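# Place folded umbrella flat inside storage box

## Task

Put the folded umbrella down so it lies flat on the floor of the storage box without contacting any of the box's walls. Striking the box's rim or leaving the umbrella resting on it, or on a wall's inner face just beneath the rim, may count as failure. The box has to stay in its original spot, neither rotated nor tilted. The umbrella must stay put by itself at the end rather than being held there by the robot; release it and pull the grippers away once finished. Nothing may be knocked or placed off the table.

## Robot and tools

Robot: two FANUC CRX-5iA six-joint arms, named left_arm and right_arm, each carrying a Robotiq 2F-140 two-finger gripper. The names are labels only, not image sides. left_arm is mounted at about (-0.013, +0.324, 0) m and right_arm at about (-0.039, -0.317, 0) m, both turned slightly about z. Occasionally an outside nudge may shift a loose object.

Scene frame: origin on the table surface midway between the arms, +x pointing away from the robots over the table, +y toward left_arm, +z up. Each result's state line lists, for each arm, end_effector_position (metres) and end_effector_quat_wxyz in this frame. That point sits between the finger pads as if closed; closed fingertips extend about 33 mm past it, fully open ones about 9 mm. Gripper fingers point along the gripper's +z and close along its y. Printed positions can be off, more so when the arm is stretched far.

execute_actions takes "actions": a list holding zero or one item, plus optional "pictures" (true/false). An empty list only reports state. An item with "rows" (1 to 15 rows) and "steps" (1 to 15, default 15) is a motion; each step is 1/30 s, each row covers one step, and the final row repeats if steps outnumber rows. An item with only "steps" (up to 300) is a wait, counted from the previous result and including your reply time. A refused call moves nothing.

Every row is one flat list of 18 numbers, each within [-1, 1], always covering both arms: left_arm first (6 joint numbers, then gripper position, force_limit, speed), then right_arm in the same 9-number layout. Joint order: waist, shoulder, elbow, forearm roll, wrist pitch, wrist roll. Joint numbers are offsets, not poses: they are measured from the joint angles shown in the most recent result that reports them (or, before any such result, and for later calls within one reply, from where the arm is when the action begins), never from the previous row. Scale: 1.0 equals 1.983 rad for waist and shoulder, 2.38 rad for elbow, 2.975 rad for the three wrist joints. So all zeros drives the arm back to those reference angles; it does not hold still. Joint ranges (rad): waist ±3.491, shoulder ±3.140, elbow -1.187 to 4.328, forearm roll ±3.316, wrist pitch ±3.140, wrist roll ±3.927. Asking for more than 0.010 rad beyond a range end gets the call refused; targets past a joint's true end are clipped there, and "joint sent to its limit" may then appear (possibly about an earlier action).

Gripper numbers are absolute settings. position: +1 fully open (140 mm), about -0.8 pads touching, -1 closes until blocked. force_limit: -1 about 14 N, 0 about 60 N, +1 about 107 N. speed: -1 about 30 mm/s, 0 about 140, +1 about 250. To keep a gripper unchanged, resend its previous three numbers; a 0 is a real command.

Motion limits: joint target speeds are capped (2.62 rad/s waist and shoulder, 3.14 elbow, 3.93 wrist joints) with 0.5 s to ramp up, and all joints of an arm finish together. Targets are held within a lead of the measured angle (0.805, 0.966, 1.21 rad by joint group), and scaled back if they would put the gripper over 70 mm from where it is. Between calls the arms continue toward the last row until they settle or a HELD step occurs; HELD marks steps where part of your row was not sent. "joint command not followed" means the clearance check altered joint targets; the rest still ran.

Result lines: Joint positions and Joint velocities (rad, rad/s) per arm in joint order; flange force (noisy, includes held weight, "no reading" when unavailable); object_status: 0 moving, 1 blocked while opening, 2 blocked while closing (a grasp), 3 reached target or pads met. position_measured is in counts, 3 open to 230 closed, not linear. A firm grip shows status 2 after sending -1. To squeeze harder while at 2, raise force_limit and change position slightly, e.g. -1 to -0.98. Closing pushes the fingertips roughly 24 mm farther out, so keep clearance above surfaces.

zoom_image: "camera" (cam_head_left, cam_head_right, cam_high, cam_low, cam_left_wrist, cam_right_wrist) and "region" [x0, y0, x1, y1] in pixels from the top-left, at most 504 by 504.

Avoid: contact torque hitting a joint's load limit (140 N m for the first three joints, 35.2 for wrist joints, held weight included) or an outside force of 150 N on an arm; either stops that arm for 10 s. Long heavy holds warn with MOTOR HOT and can brake the arm. Do not let the arms collide or press on each other, do not drop, slam or shove things, keep the box unmoved, and do not let anything leave the table.

Each tool is called as a command line: name --argument value for each argument, lists and objects as JSON in quotes; but a table of rows of numbers goes row by row, as --pt "numbers of a row", without its own name.

Reference images:

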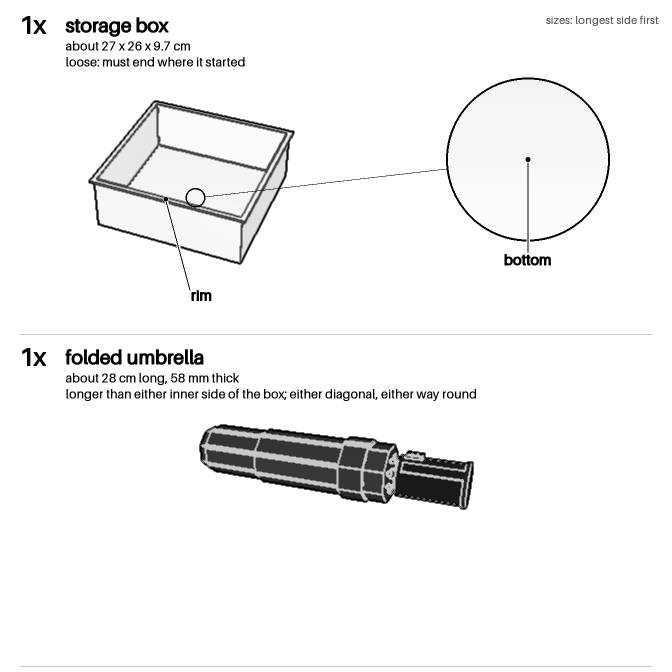

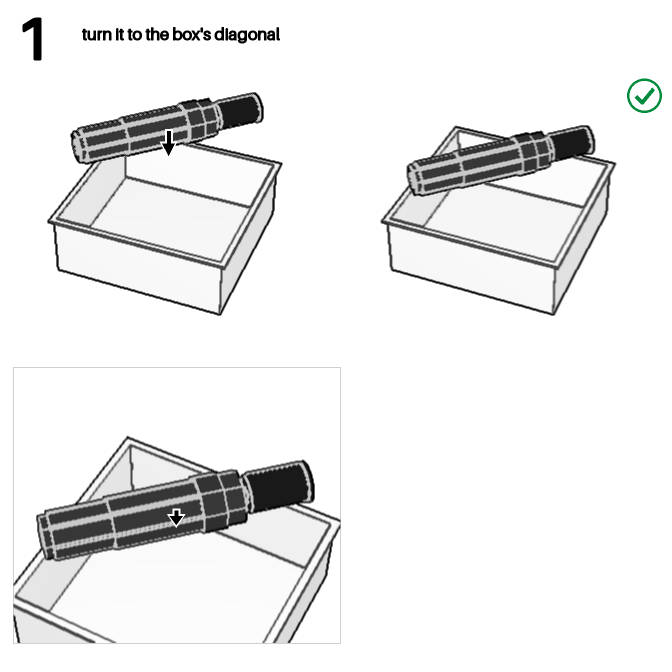

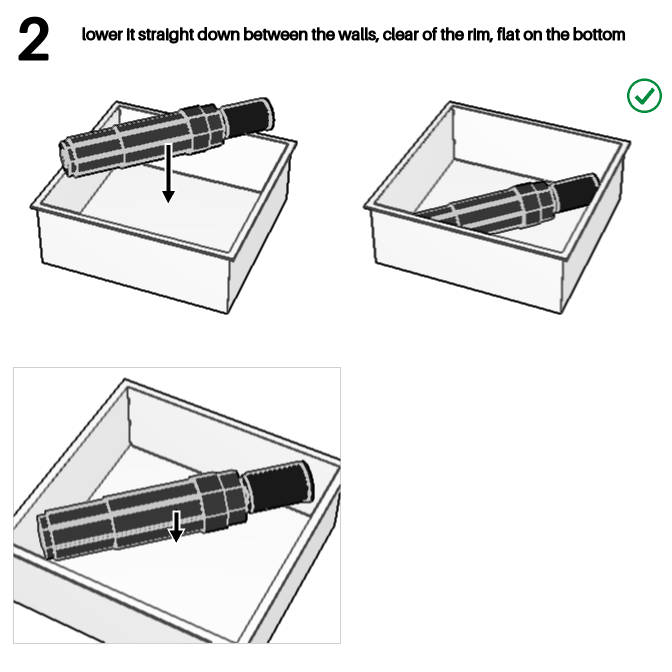

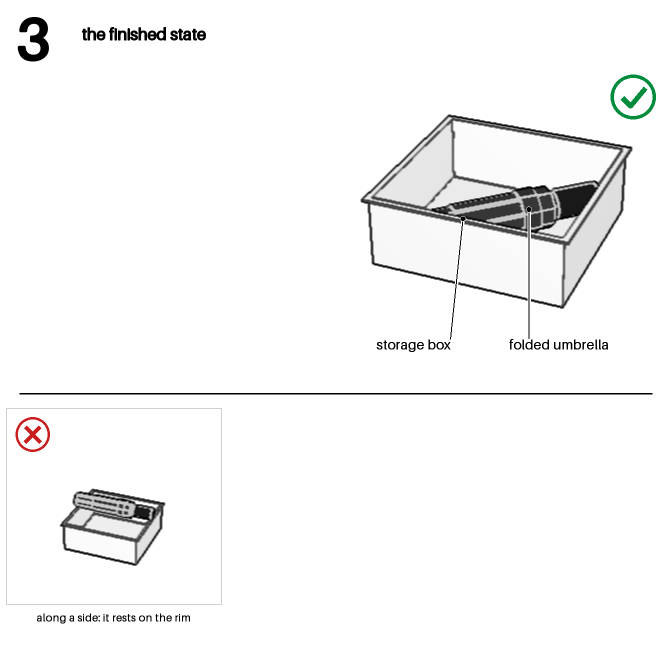

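## Session

execute_actions --actions '[]'

Scene clock: 0.00 s of 3960.00 s.
left_arm: end_effector_position=(+0.3469, +0.0122, +0.1466) position_measured=3 object_status=3 end_effector_quat_wxyz=(+0.127, +0.782, +0.607, -0.059) | right_arm: end_effector_position=(+0.4254, -0.5912, +0.1660) position_measured=3 object_status=3 end_effector_quat_wxyz=(+0.486, +0.410, +0.563, +0.528)
Joint positions: left_arm=[-0.35  -0.093 -0.419  0.278 -1.129  3.035] | right_arm=[-1.325  0.421 -0.989  1.375  1.57   3.098]
Joint velocities: left_arm=[ 0.    -0.001 -0.    -0.    -0.    -0.   ] | right_arm=[-0.001  0.    -0.001  0.003  0.001  0.001]
Flange force (N, the push that the arm receives, along the gripper's own x y z axes): no reading

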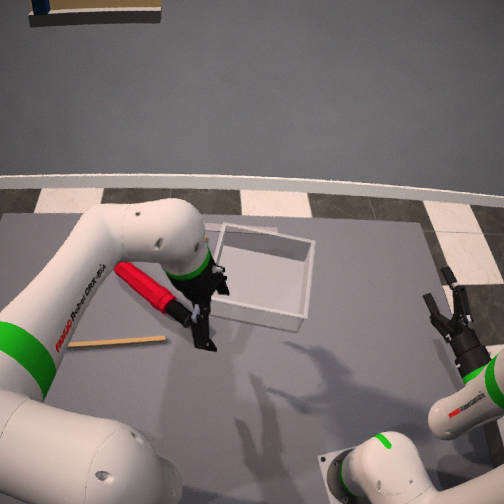

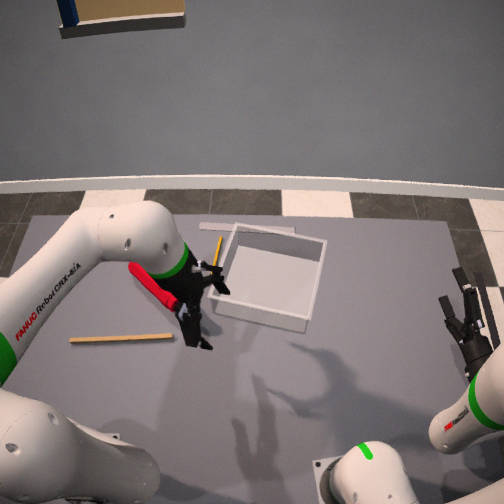

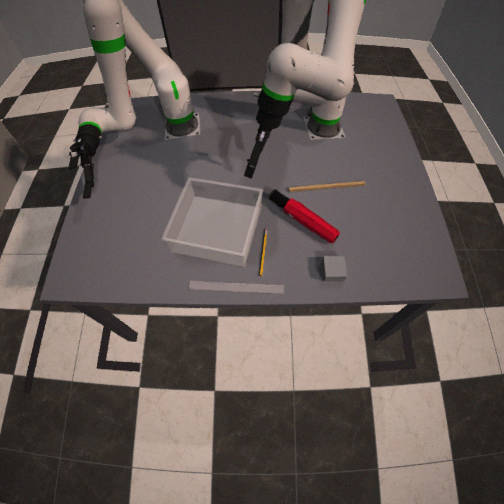

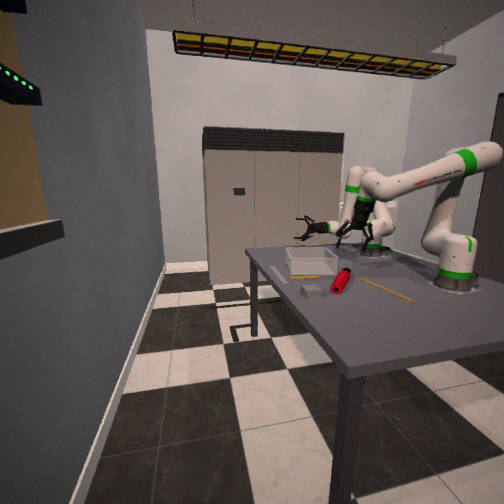

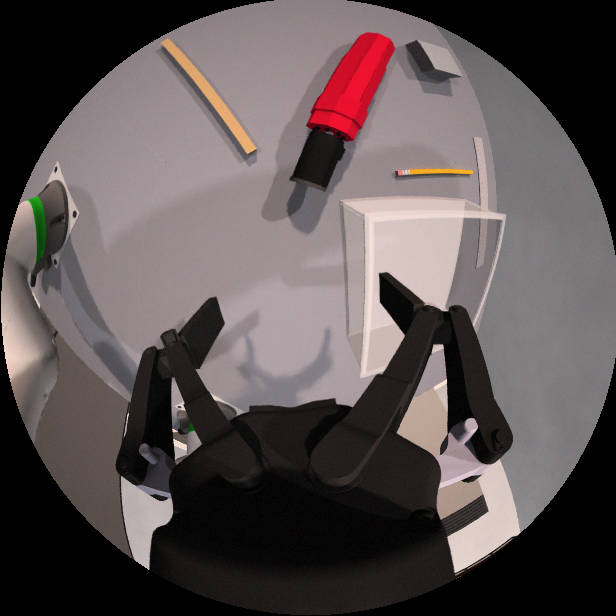

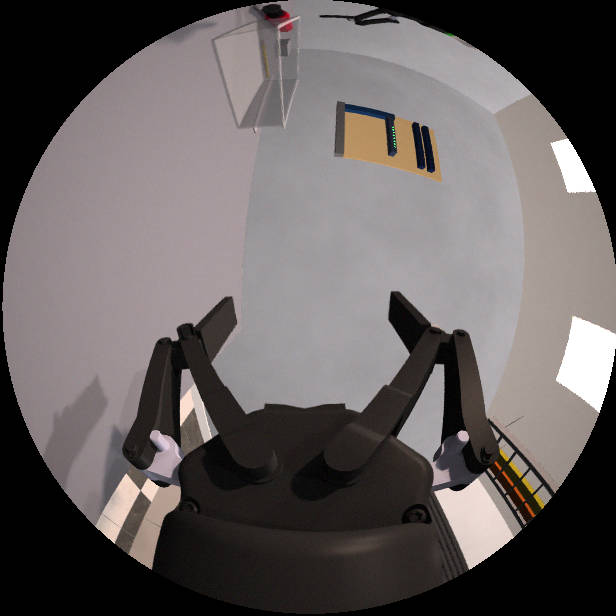

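execute_actions --actions '[{"rows":[[0.113,0.159,0.242,-0.093,-0.127,-0.196,1,0,0,0,0,0,0,0,0,1,0,0]],"steps":15},{"steps":1}]'

execute_actions --actions '[{"steps":20}]'


Scene clock: 33.00 s of 3960.00 s.
left_arm: end_effector_position=(+0.3469, +0.0122, +0.1466) position_measured=3 object_status=3 end_effector_quat_wxyz=(+0.127, +0.782, +0.607, -0.059) | right_arm: end_effector_position=(+0.4254, -0.5912, +0.1660) position_measured=3 object_status=3 end_effector_quat_wxyz=(+0.486, +0.410, +0.563, +0.528)
Joint positions: left_arm=[-0.35  -0.093 -0.419  0.278 -1.129  3.035] | right_arm=[-1.325  0.421 -0.989  1.375  1.57   3.098]
Joint velocities: left_arm=[ 0.     0.001 -0.     0.    -0.     0.001] | right_arm=[ 0.001 -0.     0.     0.001  0.     0.   ]
Flange force (N, the push that the arm receives, along the gripper's own x y z axes): left_arm=[-2.0 4.8 -0.7] | right_arm=[0.5 -5.1 1.8]
Steps of this call (steps 1 to 90: nothing new was sent; then 30.00 s passed at rest). Readings (joint positions | what the end effector reports):
1: left_arm=[-0.350 -0.093 -0.419 0.278 -1.129 3.035] | right_arm=[-1.325 0.421 -0.989 1.375 1.570 3.098] | left_arm position_measured=3 object_status=3 | right_arm position_measured=3 object_status=3
2: left_arm=[-0.350 -0.093 -0.419 0.278 -1.129 3.035] | right_arm=[-1.325 0.421 -0.989 1.375 1.570 3.098] | left_arm position_measured=3 object_status=3 | right_arm position_measured=3 object_status=3
4: left_arm=[-0.350 -0.093 -0.419 0.278 -1.129 3.035] | right_arm=[-1.325 0.421 -0.989 1.375 1.570 3.098] | left_arm position_measured=3 object_status=3 | right_arm position_measured=3 object_status=3
8: left_arm=[-0.350 -0.093 -0.419 0.278 -1.129 3.035] | right_arm=[-1.325 0.421 -0.989 1.375 1.570 3.098] | left_arm position_measured=3 object_status=3 | right_arm position_measured=3 object_status=3
90: the state above

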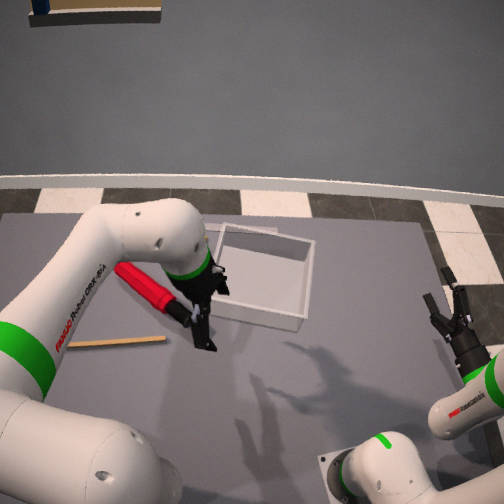

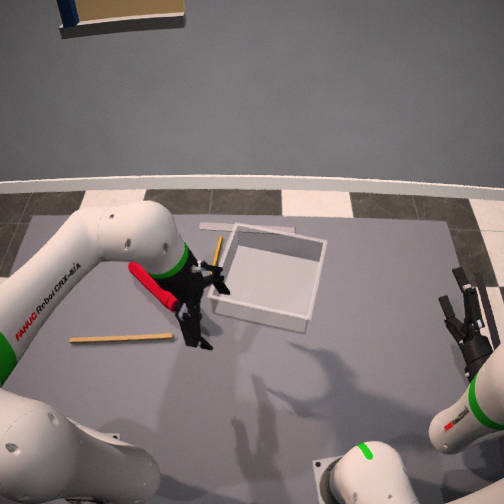

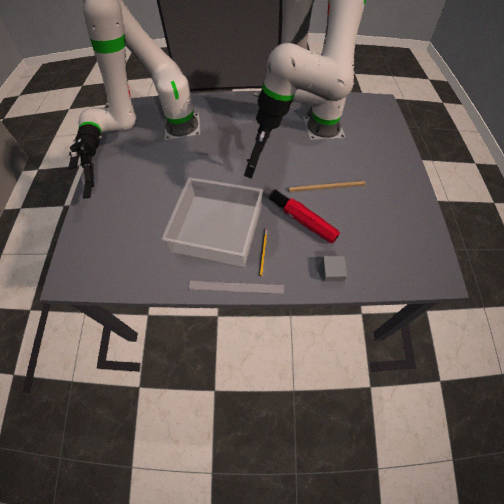

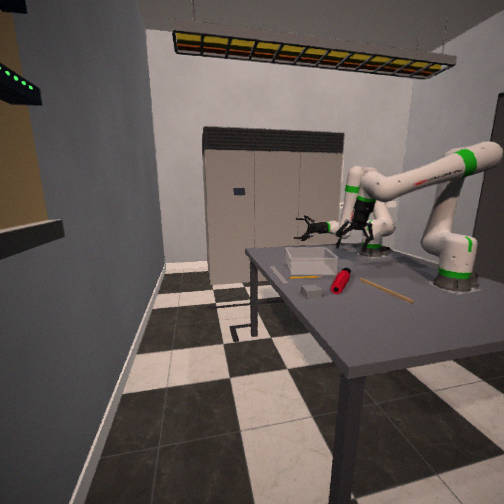

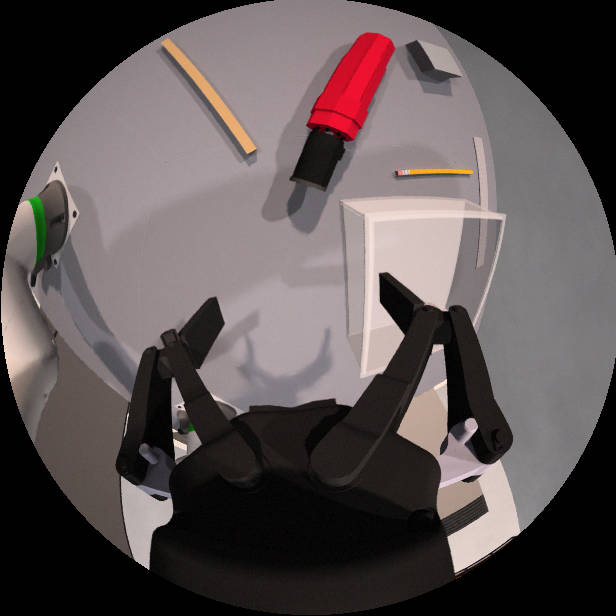

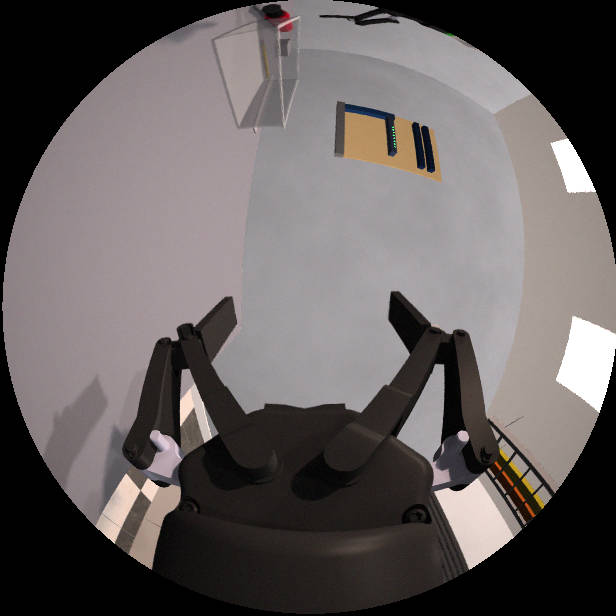

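execute_actions --actions '[{"rows":[[0.113,0.159,0.242,-0.093,-0.127,-0.196,1,0,0,0,0,0,0,0,0,1,0,0]],"steps":15}]' --pictures false

execute_actions --actions '[{"steps":15}]'

Scene clock: 35.97 s of 3960.00 s.
left_arm: end_effector_position=(+0.4535, +0.1102, +0.1828) position_measured=3 object_status=3 end_effector_quat_wxyz=(+0.052, +0.876, +0.479, -0.011) | right_arm: end_effector_position=(+0.4254, -0.5912, +0.1660) position_measured=3 object_status=3 end_effector_quat_wxyz=(+0.486, +0.410, +0.563, +0.528)
Joint positions: left_arm=[-0.205  0.111 -0.048  0.099 -1.372  2.659] | right_arm=[-1.325  0.421 -0.989  1.375  1.57   3.098]
Joint velocities: left_arm=[ 0.358  0.503  0.921 -0.441 -0.599 -0.922] | right_arm=[-0.    -0.     0.    -0.001  0.    -0.   ]
Flange force (N, the push that the arm receives, along the gripper's own x y z axes): left_arm=[-2.2 1.9 -0.1] | right_arm=[0.0 -5.0 2.7]
Steps of this call (steps 1 to 74: nothing new was sent; steps 75 to 89: all 15 steps of this action). Readings (joint positions | what the end effector reports):
75: left_arm=[-0.350 -0.093 -0.419 0.278 -1.129 3.035] | right_arm=[-1.325 0.421 -0.989 1.375 1.570 3.098] | left_arm position_measured=3 object_status=3 | right_arm position_measured=3 object_status=3
76: left_arm=[-0.349 -0.091 -0.417 0.276 -1.130 3.033] | right_arm=[-1.325 0.421 -0.989 1.375 1.570 3.098] | left_arm position_measured=3 object_status=3 | right_arm position_measured=3 object_status=3
78: left_arm=[-0.339 -0.078 -0.392 0.264 -1.147 3.007] | right_arm=[-1.325 0.421 -0.989 1.375 1.570 3.098] | left_arm position_measured=3 object_status=3 | right_arm position_measured=3 object_status=3
82: left_arm=[-0.292 -0.011 -0.269 0.206 -1.227 2.883] | right_arm=[-1.325 0.421 -0.989 1.375 1.570 3.098] | left_arm position_measured=3 object_status=3 | right_arm position_measured=3 object_status=3
89: the state above

Scene clock: 36.47 s of 3960.00 s.
left_arm: end_effector_position=(+0.5023, +0.1807, +0.2001) position_measured=3 object_status=3 end_effector_quat_wxyz=(+0.000, +0.910, +0.415, -0.001) | right_arm: end_effector_position=(+0.4254, -0.5912, +0.1660) position_measured=3 object_status=3 end_effector_quat_wxyz=(+0.486, +0.410, +0.563, +0.528)
Joint positions: left_arm=[-0.126  0.223  0.157  0.001 -1.507  2.452] | right_arm=[-1.325  0.421 -0.989  1.375  1.57   3.098]
Joint velocities: left_arm=[ 0.001  0.001  0.001  0.001 -0.    -0.001] | right_arm=[ 0.    -0.001  0.     0.001 -0.    -0.001]
Flange force (N, the push that the arm receives, along the gripper's own x y z axes): left_arm=[0.5 2.5 -1.3] | right_arm=[0.0 -4.9 1.9]
Steps of this call (steps 1 to 15: the robot went on to your last target). Readings (joint positions | what the end effector reports):
1: left_arm=[-0.193 0.128 -0.017 0.084 -1.393 2.627] | right_arm=[-1.325 0.421 -0.989 1.375 1.570 3.098] | left_arm position_measured=3 object_status=3 | right_arm position_measured=3 object_status=3
2: left_arm=[-0.181 0.145 0.014 0.069 -1.413 2.596] | right_arm=[-1.325 0.421 -0.989 1.375 1.570 3.098] | left_arm position_measured=3 object_status=3 | right_arm position_measured=3 object_status=3
4: left_arm=[-0.157 0.178 0.075 0.040 -1.453 2.534] | right_arm=[-1.325 0.421 -0.989 1.375 1.570 3.098] | left_arm position_measured=3 object_status=3 | right_arm position_measured=3 object_status=3
8: left_arm=[-0.128 0.220 0.151 0.004 -1.503 2.458] | right_arm=[-1.325 0.421 -0.989 1.375 1.570 3.098] | left_arm position_measured=3 object_status=3 | right_arm position_measured=3 object_status=3
15: the state above

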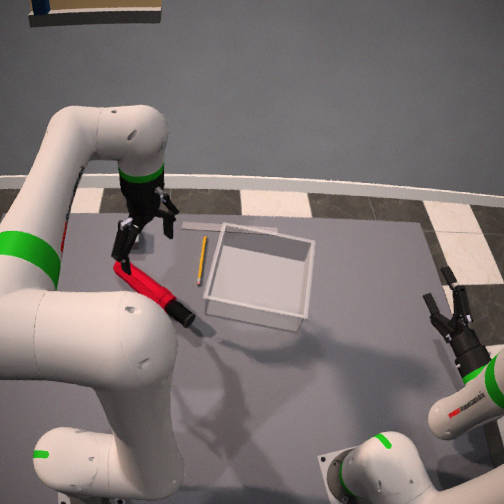

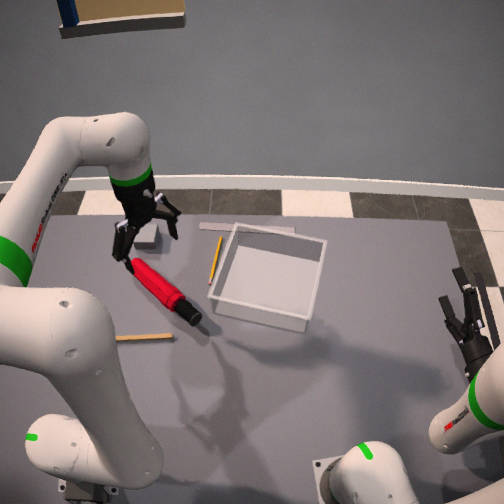

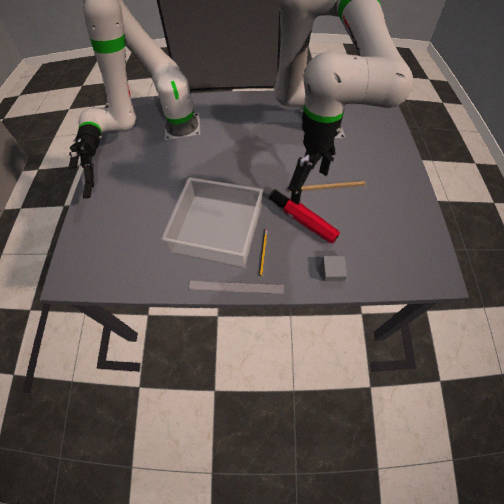

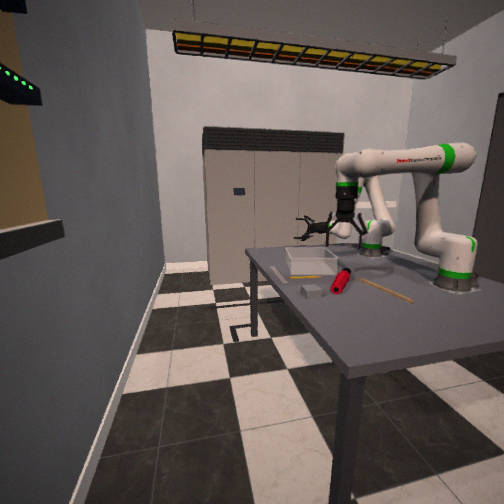

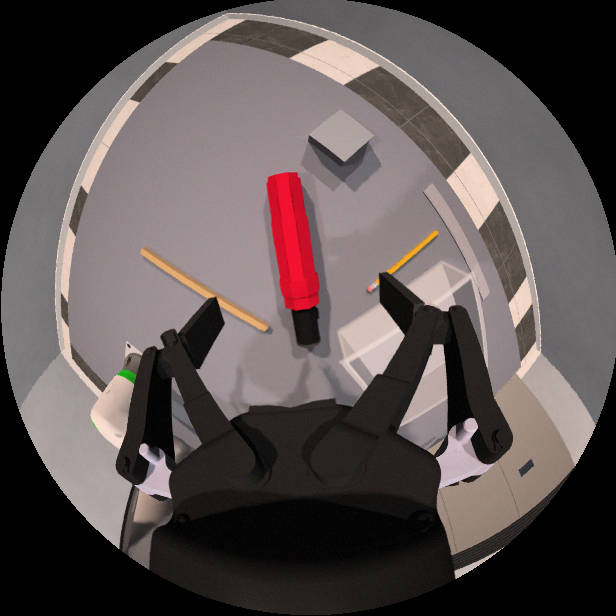

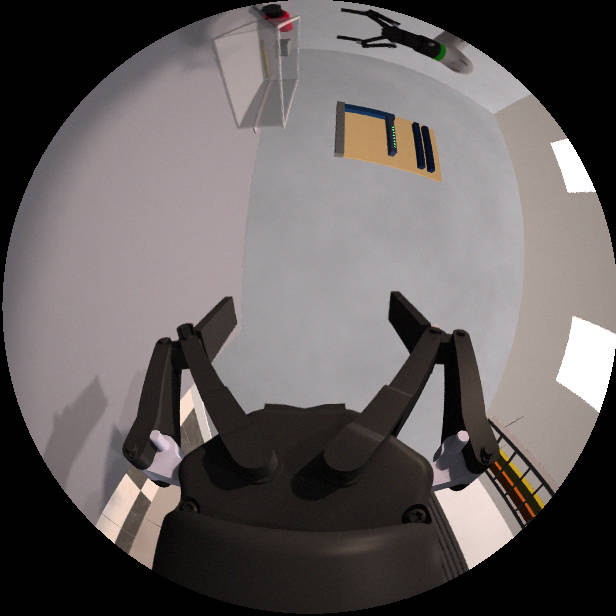

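execute_actions --actions '[{"rows":[[0,0.026,-0.083,0,0.084,0,1,0,0,0,0,0,0,0,0,1,0,0]],"steps":15}]' --pictures false

execute_actions --actions '[{"steps":8}]'

Scene clock: 43.87 s of 3960.00 s.
left_arm: end_effector_position=(+0.5030, +0.1808, +0.0903) position_measured=3 object_status=3 end_effector_quat_wxyz=(+0.000, +0.910, +0.415, -0.000) | right_arm: end_effector_position=(+0.4254, -0.5912, +0.1660) position_measured=3 object_status=3 end_effector_quat_wxyz=(+0.486, +0.410, +0.563, +0.528)
Joint positions: left_arm=[-0.126  0.274 -0.04   0.001 -1.257  2.452] | right_arm=[-1.325  0.421 -0.989  1.375  1.57   3.098]
Joint velocities: left_arm=[-0.     0.    -0.007 -0.     0.004 -0.001] | right_arm=[-0.     0.    -0.001 -0.002 -0.     0.001]
Flange force (N, the push that the arm receives, along the gripper's own x y z axes): left_arm=[1.0 0.8 -1.6] | right_arm=[-0.9 -5.0 1.2]
Steps of this call (steps 1 to 15: the robot went on to your last target; steps 16 to 90: nothing new was sent; then 3.90 s passed at rest; steps 91 to 105: all 15 steps of this action). Readings (joint positions | what the end effector reports):
91: left_arm=[-0.126 0.223 0.157 0.001 -1.507 2.452] | right_arm=[-1.325 0.421 -0.989 1.375 1.570 3.098] | left_arm position_measured=3 object_status=3 | right_arm position_measured=3 object_status=3
92: left_arm=[-0.126 0.223 0.155 0.001 -1.503 2.452] | right_arm=[-1.325 0.421 -0.989 1.375 1.570 3.098] | left_arm position_measured=3 object_status=3 | right_arm position_measured=3 object_status=3
94: left_arm=[-0.126 0.230 0.130 0.001 -1.472 2.452] | right_arm=[-1.325 0.421 -0.989 1.375 1.570 3.098] | left_arm position_measured=3 object_status=3 | right_arm position_measured=3 object_status=3
98: left_arm=[-0.126 0.257 0.027 0.001 -1.343 2.452] | right_arm=[-1.325 0.421 -0.989 1.375 1.570 3.098] | left_arm position_measured=3 object_status=3 | right_arm position_measured=3 object_status=3
105: the state above

Scene clock: 44.13 s of 3960.00 s.
left_arm: end_effector_position=(+0.5028, +0.1808, +0.0900) position_measured=3 object_status=3 end_effector_quat_wxyz=(+0.000, +0.910, +0.415, -0.001) | right_arm: end_effector_position=(+0.4254, -0.5912, +0.1660) position_measured=3 object_status=3 end_effector_quat_wxyz=(+0.486, +0.410, +0.563, +0.528)
Joint positions: left_arm=[-0.126  0.274 -0.041  0.001 -1.257  2.452] | right_arm=[-1.325  0.421 -0.989  1.375  1.57   3.098]
Joint velocities: left_arm=[-0.     0.001 -0.     0.001  0.     0.   ] | right_arm=[ 0.001 -0.     0.    -0.     0.001 -0.   ]
Flange force (N, the push that the arm receives, along the gripper's own x y z axes): left_arm=[0.9 1.6 0.0] | right_arm=[-0.2 -4.0 1.1]
Steps of this call (steps 1 to 8: the robot went on to your last target). Readings (joint positions | what the end effector reports):
1: left_arm=[-0.126 0.274 -0.041 0.001 -1.257 2.452] | right_arm=[-1.325 0.421 -0.989 1.375 1.570 3.098] | left_arm position_measured=3 object_status=3 | right_arm position_measured=3 object_status=3
2: left_arm=[-0.126 0.274 -0.041 0.001 -1.257 2.452] | right_arm=[-1.325 0.421 -0.989 1.375 1.570 3.098] | left_arm position_measured=3 object_status=3 | right_arm position_measured=3 object_status=3
4: left_arm=[-0.126 0.274 -0.041 0.001 -1.257 2.452] | right_arm=[-1.325 0.421 -0.989 1.375 1.570 3.098] | left_arm position_measured=3 object_status=3 | right_arm position_measured=3 object_status=3
8: the state above

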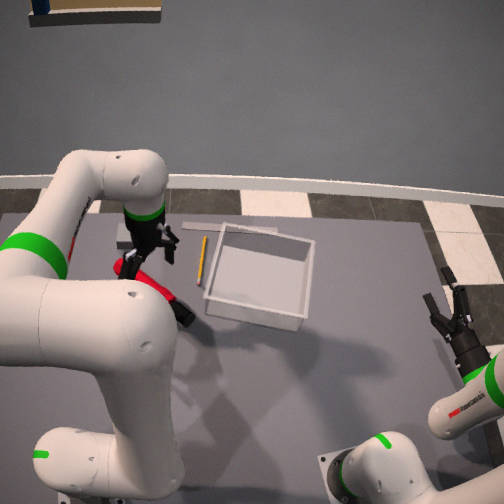

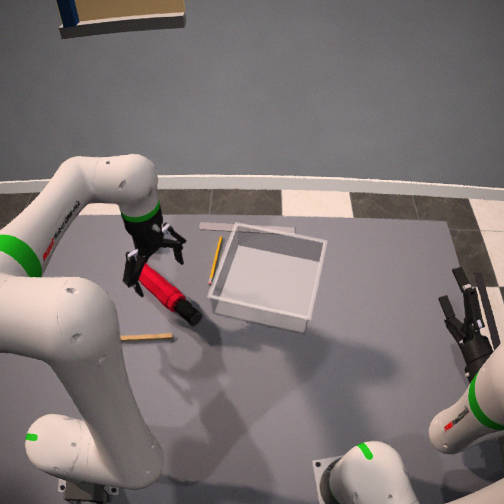

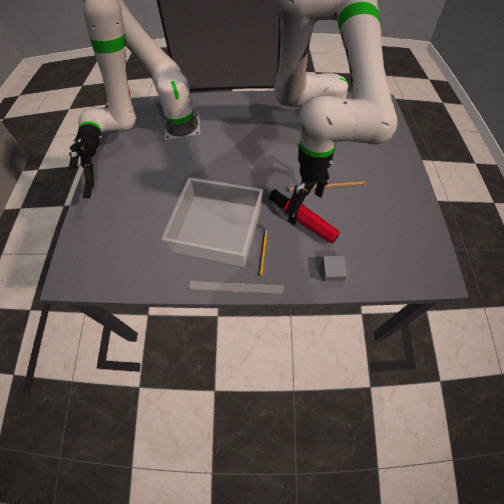

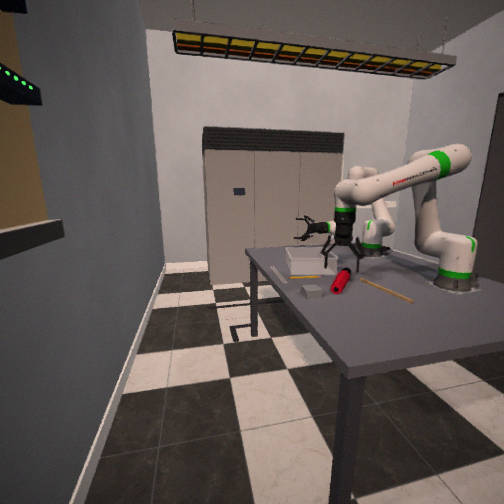

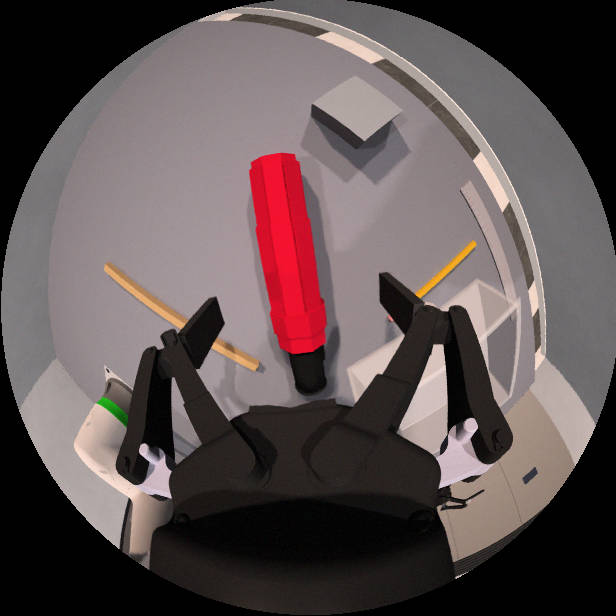

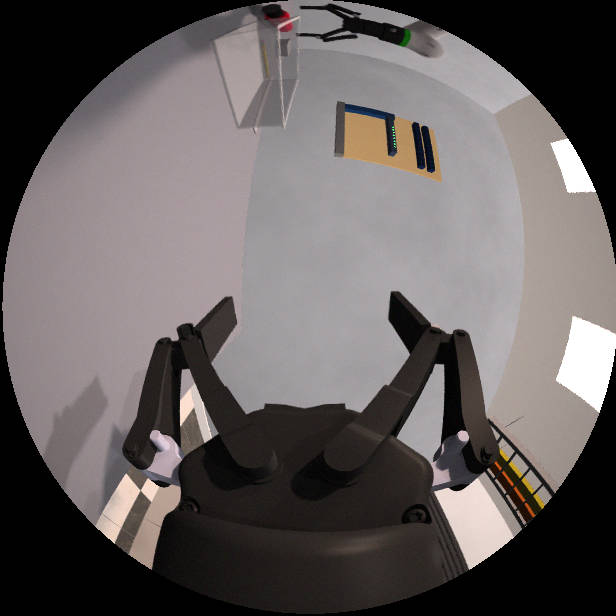

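execute_actions --actions '[{"rows":[[0,0.0227,-0.028,0,0.038,0,1,0,0,0,0,0,0,0,0,1,0,0]],"steps":15}]'

Scene clock: 50.13 s of 3960.00 s.
left_arm: end_effector_position=(+0.5036, +0.1807, +0.0400) position_measured=3 object_status=3 end_effector_quat_wxyz=(+0.000, +0.910, +0.415, +0.000) | right_arm: end_effector_position=(+0.4254, -0.5912, +0.1660) position_measured=3 object_status=3 end_effector_quat_wxyz=(+0.486, +0.410, +0.563, +0.528)
Joint positions: left_arm=[-0.126  0.319 -0.108  0.001 -1.144  2.452] | right_arm=[-1.325  0.421 -0.989  1.375  1.57   3.098]
Joint velocities: left_arm=[-0.001  0.001 -0.001 -0.001  0.    -0.   ] | right_arm=[ 0.    -0.001  0.    -0.    -0.001  0.   ]
Flange force (N, the push that the arm receives, along the gripper's own x y z axes): left_arm=[0.7 1.9 0.1] | right_arm=[-0.3 -5.3 1.1]
Steps of this call (steps 1 to 15: the robot went on to your last target; steps 16 to 90: nothing new was sent; then 2.50 s passed at rest; steps 91 to 105: all 15 steps of this action). Readings (joint positions | what the end effector reports):
91: left_arm=[-0.126 0.274 -0.041 0.001 -1.257 2.452] | right_arm=[-1.325 0.421 -0.989 1.375 1.570 3.098] | left_arm position_measured=3 object_status=3 | right_arm position_measured=3 object_status=3
92: left_arm=[-0.126 0.275 -0.043 0.001 -1.253 2.452] | right_arm=[-1.325 0.421 -0.989 1.375 1.570 3.098] | left_arm position_measured=3 object_status=3 | right_arm position_measured=3 object_status=3
94: left_arm=[-0.126 0.288 -0.061 0.001 -1.222 2.452] | right_arm=[-1.325 0.421 -0.989 1.375 1.570 3.098] | left_arm position_measured=3 object_status=3 | right_arm position_measured=3 object_status=3
98: left_arm=[-0.126 0.318 -0.106 0.001 -1.147 2.452] | right_arm=[-1.325 0.421 -0.989 1.375 1.570 3.098] | left_arm position_measured=3 object_status=3 | right_arm position_measured=3 object_status=3
105: the state above

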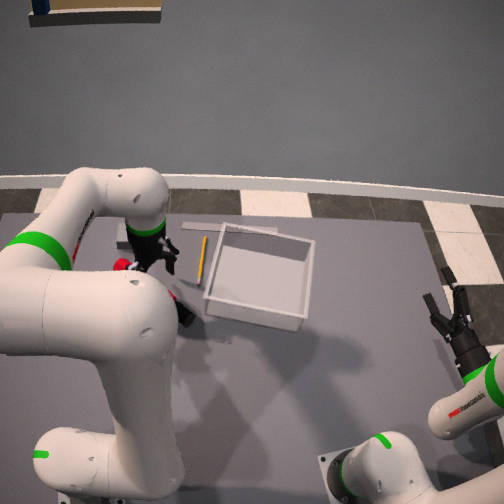

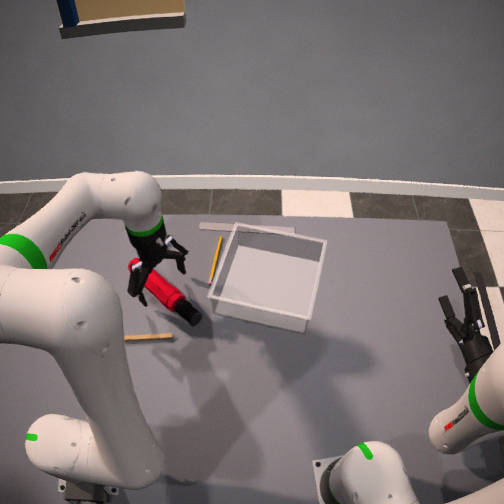

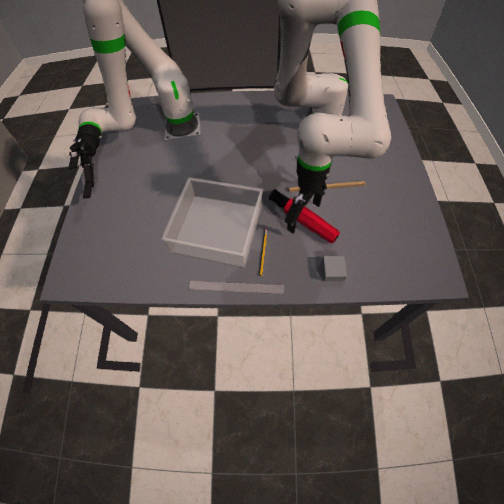

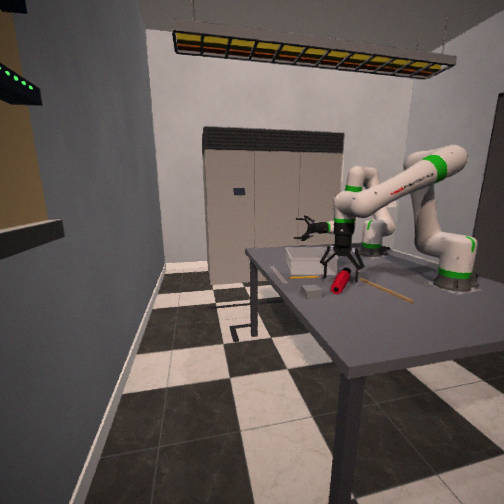

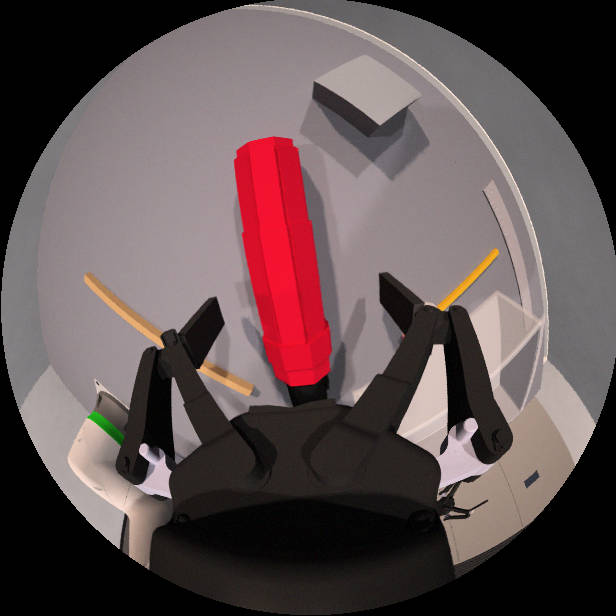

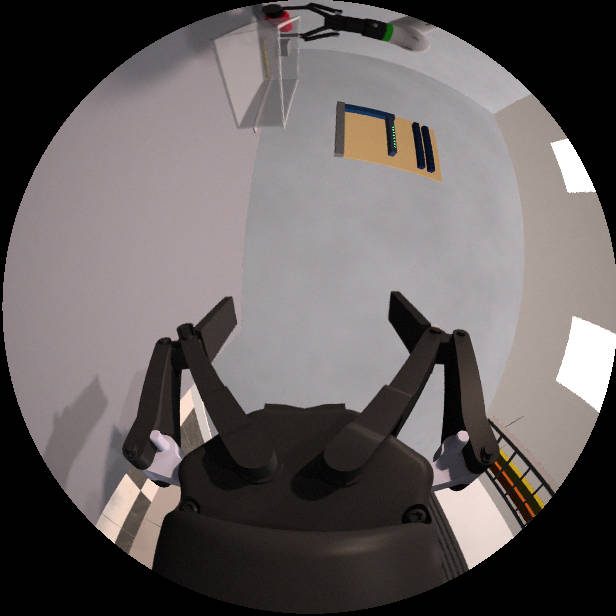

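execute_actions --actions '[{"rows":[[0,0,0,0,0,0,-1,0,-0.3,0,0,0,0,0,0,1,0,0]],"steps":15}]' --pictures false

execute_actions --actions '[{"steps":15}]'

Scene clock: 54.57 s of 3960.00 s.
left_arm: end_effector_position=(+0.5036, +0.1808, +0.0399) position_measured=80 object_status=0 end_effector_quat_wxyz=(+0.000, +0.910, +0.416, +0.000) | right_arm: end_effector_position=(+0.4254, -0.5912, +0.1660) position_measured=3 object_status=3 end_effector_quat_wxyz=(+0.486, +0.410, +0.563, +0.528)
Joint positions: left_arm=[-0.126  0.319 -0.108  0.001 -1.144  2.452] | right_arm=[-1.325  0.421 -0.989  1.375  1.57   3.098]
Joint velocities: left_arm=[-0.  0.  0. -0.  0.  0.] | right_arm=[-0.    -0.     0.     0.001 -0.001 -0.   ]
Flange force (N, the push that the arm receives, along the gripper's own x y z axes): left_arm=[1.8 2.2 -1.7] | right_arm=[-0.3 -5.7 1.7]
Steps of this call (steps 1 to 15: the robot went on to your last target; steps 16 to 90: nothing new was sent; then 0.93 s passed at rest; steps 91 to 105: all 15 steps of this action). Readings (joint positions | what the end effector reports):
91: left_arm=[-0.126 0.319 -0.108 0.001 -1.144 2.452] | right_arm=[-1.325 0.421 -0.989 1.375 1.570 3.098] | left_arm position_measured=3 object_status=0 | right_arm position_measured=3 object_status=3
92: left_arm=[-0.126 0.319 -0.108 0.001 -1.144 2.452] | right_arm=[-1.325 0.421 -0.989 1.375 1.570 3.098] | left_arm position_measured=5 object_status=0 | right_arm position_measured=3 object_status=3
94: left_arm=[-0.126 0.319 -0.108 0.001 -1.144 2.452] | right_arm=[-1.325 0.421 -0.989 1.375 1.570 3.098] | left_arm position_measured=16 object_status=0 | right_arm position_measured=3 object_status=3
98: left_arm=[-0.126 0.319 -0.108 0.001 -1.144 2.452] | right_arm=[-1.325 0.421 -0.989 1.375 1.570 3.098] | left_arm position_measured=39 object_status=0 | right_arm position_measured=3 object_status=3
105: the state above

Scene clock: 55.07 s of 3960.00 s.
left_arm: end_effector_position=(+0.5036, +0.1808, +0.0400) position_measured=166 object_status=0 end_effector_quat_wxyz=(+0.001, +0.910, +0.416, +0.000) | right_arm: end_effector_position=(+0.4254, -0.5912, +0.1660) position_measured=3 object_status=3 end_effector_quat_wxyz=(+0.486, +0.410, +0.563, +0.528)
Joint positions: left_arm=[-0.126  0.319 -0.108  0.001 -1.144  2.452] | right_arm=[-1.325  0.421 -0.989  1.375  1.57   3.098]
Joint velocities: left_arm=[ 0.  0.  0. -0. -0. -0.] | right_arm=[ 0.    -0.    -0.     0.001 -0.     0.   ]
Flange force (N, the push that the arm receives, along the gripper's own x y z axes): left_arm=[0.9 0.0 -13.5] | right_arm=[-0.4 -5.3 1.0]
Steps of this call (steps 1 to 15: the robot went on to your last target). Readings (joint positions | what the end effector reports):
1: left_arm=[-0.126 0.319 -0.108 0.001 -1.144 2.452] | right_arm=[-1.325 0.421 -0.989 1.375 1.570 3.098] | left_arm position_measured=86 object_status=0 | right_arm position_measured=3 object_status=3
2: left_arm=[-0.126 0.319 -0.108 0.001 -1.144 2.452] | right_arm=[-1.325 0.421 -0.989 1.375 1.570 3.098] | left_arm position_measured=91 object_status=0 | right_arm position_measured=3 object_status=3
4: left_arm=[-0.126 0.319 -0.108 0.001 -1.144 2.452] | right_arm=[-1.325 0.421 -0.989 1.375 1.570 3.098] | left_arm position_measured=103 object_status=0 | right_arm position_measured=3 object_status=3
8: left_arm=[-0.126 0.319 -0.108 0.001 -1.144 2.452] | right_arm=[-1.325 0.421 -0.989 1.375 1.570 3.098] | left_arm position_measured=126 object_status=0 | right_arm position_measured=3 object_status=3
15: the state above
All arms were judged still, so your last target was given up. Only a new action makes them travel on or press farther. Fingers that are still opening or closing keep moving.

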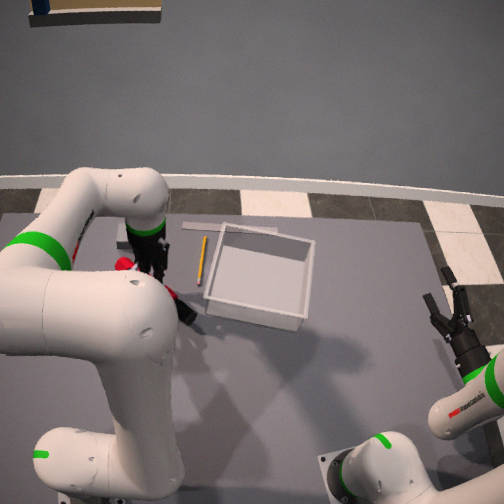

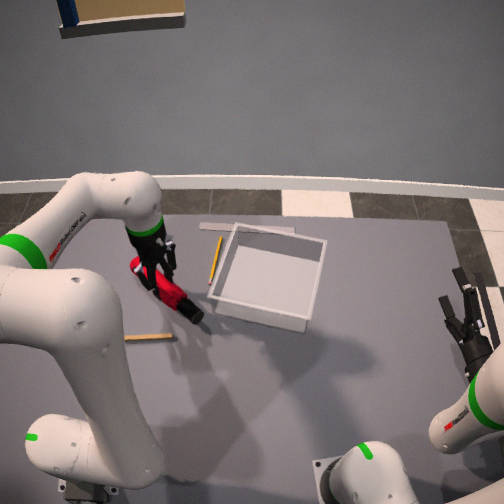

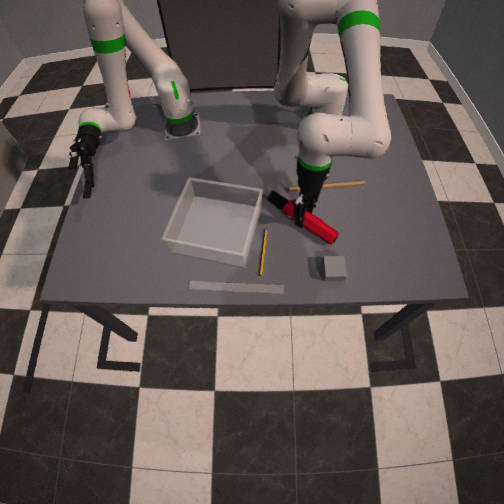

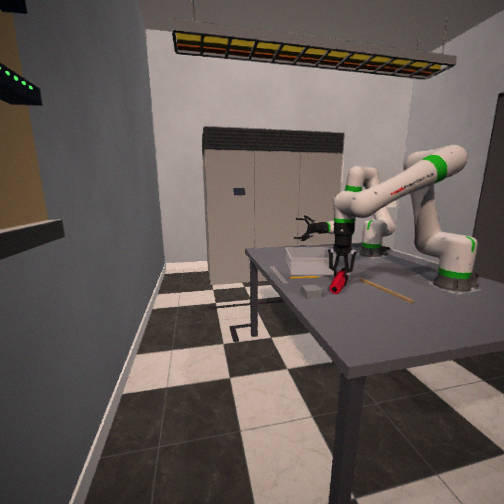

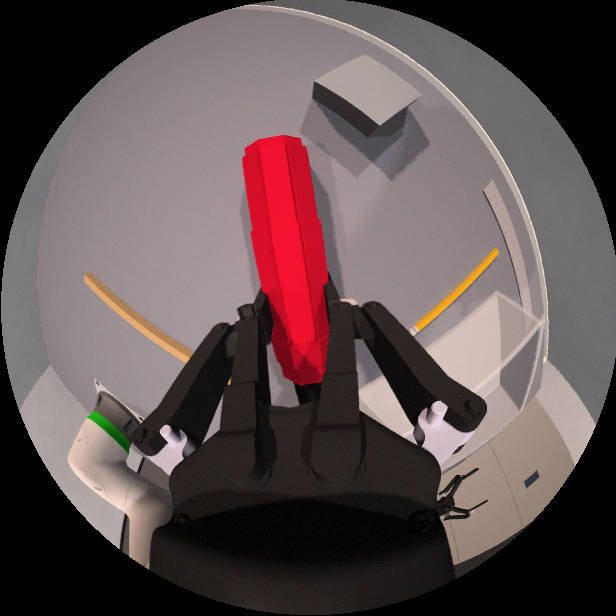

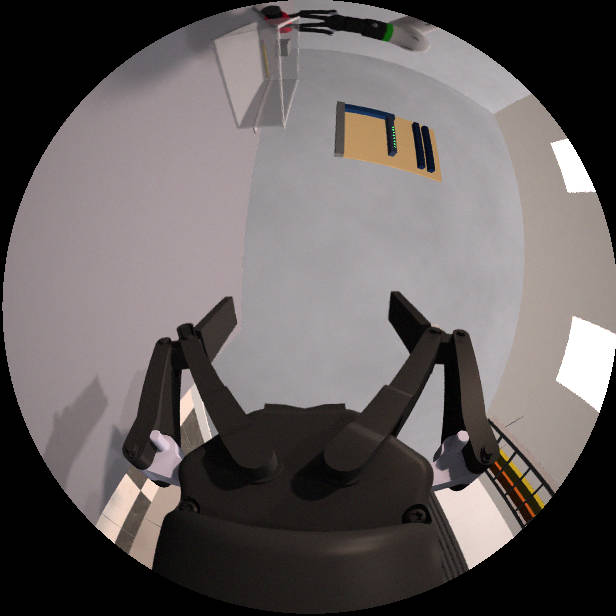

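execute_actions --actions '[]' --pictures false

Scene clock: 57.67 s of 3960.00 s.
left_arm: end_effector_position=(+0.5037, +0.1807, +0.0400) position_measured=168 object_status=2 end_effector_quat_wxyz=(+0.000, +0.910, +0.415, +0.000) | right_arm: end_effector_position=(+0.4254, -0.5912, +0.1660) position_measured=3 object_status=3 end_effector_quat_wxyz=(+0.486, +0.410, +0.563, +0.528)
Joint positions: left_arm=[-0.126  0.319 -0.108  0.001 -1.144  2.452] | right_arm=[-1.325  0.421 -0.989  1.375  1.57   3.098]
Joint velocities: left_arm=[-0.001  0.001  0.    -0.     0.    -0.001] | right_arm=[ 0.    -0.001 -0.     0.    -0.001 -0.   ]
Flange force (N, the push that the arm receives, along the gripper's own x y z axes): left_arm=[0.7 -0.3 -13.6] | right_arm=[-0.3 -6.4 0.4]
Steps of this call (steps 1 to 78: nothing new was sent). Readings (joint positions | what the end effector reports):
1: left_arm=[-0.126 0.319 -0.108 0.001 -1.144 2.452] | right_arm=[-1.325 0.421 -0.989 1.375 1.570 3.098] | left_arm position_measured=168 object_status=0 | right_arm position_measured=3 object_status=3
2: left_arm=[-0.126 0.319 -0.108 0.001 -1.144 2.452] | right_arm=[-1.325 0.421 -0.989 1.375 1.570 3.098] | left_arm position_measured=168 object_status=0 | right_arm position_measured=3 object_status=3
4: left_arm=[-0.126 0.319 -0.108 0.001 -1.144 2.452] | right_arm=[-1.325 0.421 -0.989 1.375 1.570 3.098] | left_arm position_measured=168 object_status=0 | right_arm position_measured=3 object_status=3
8: left_arm=[-0.126 0.319 -0.108 0.001 -1.144 2.452] | right_arm=[-1.325 0.421 -0.989 1.375 1.570 3.098] | left_arm position_measured=168 object_status=2 | right_arm position_measured=3 object_status=3
78: the state above


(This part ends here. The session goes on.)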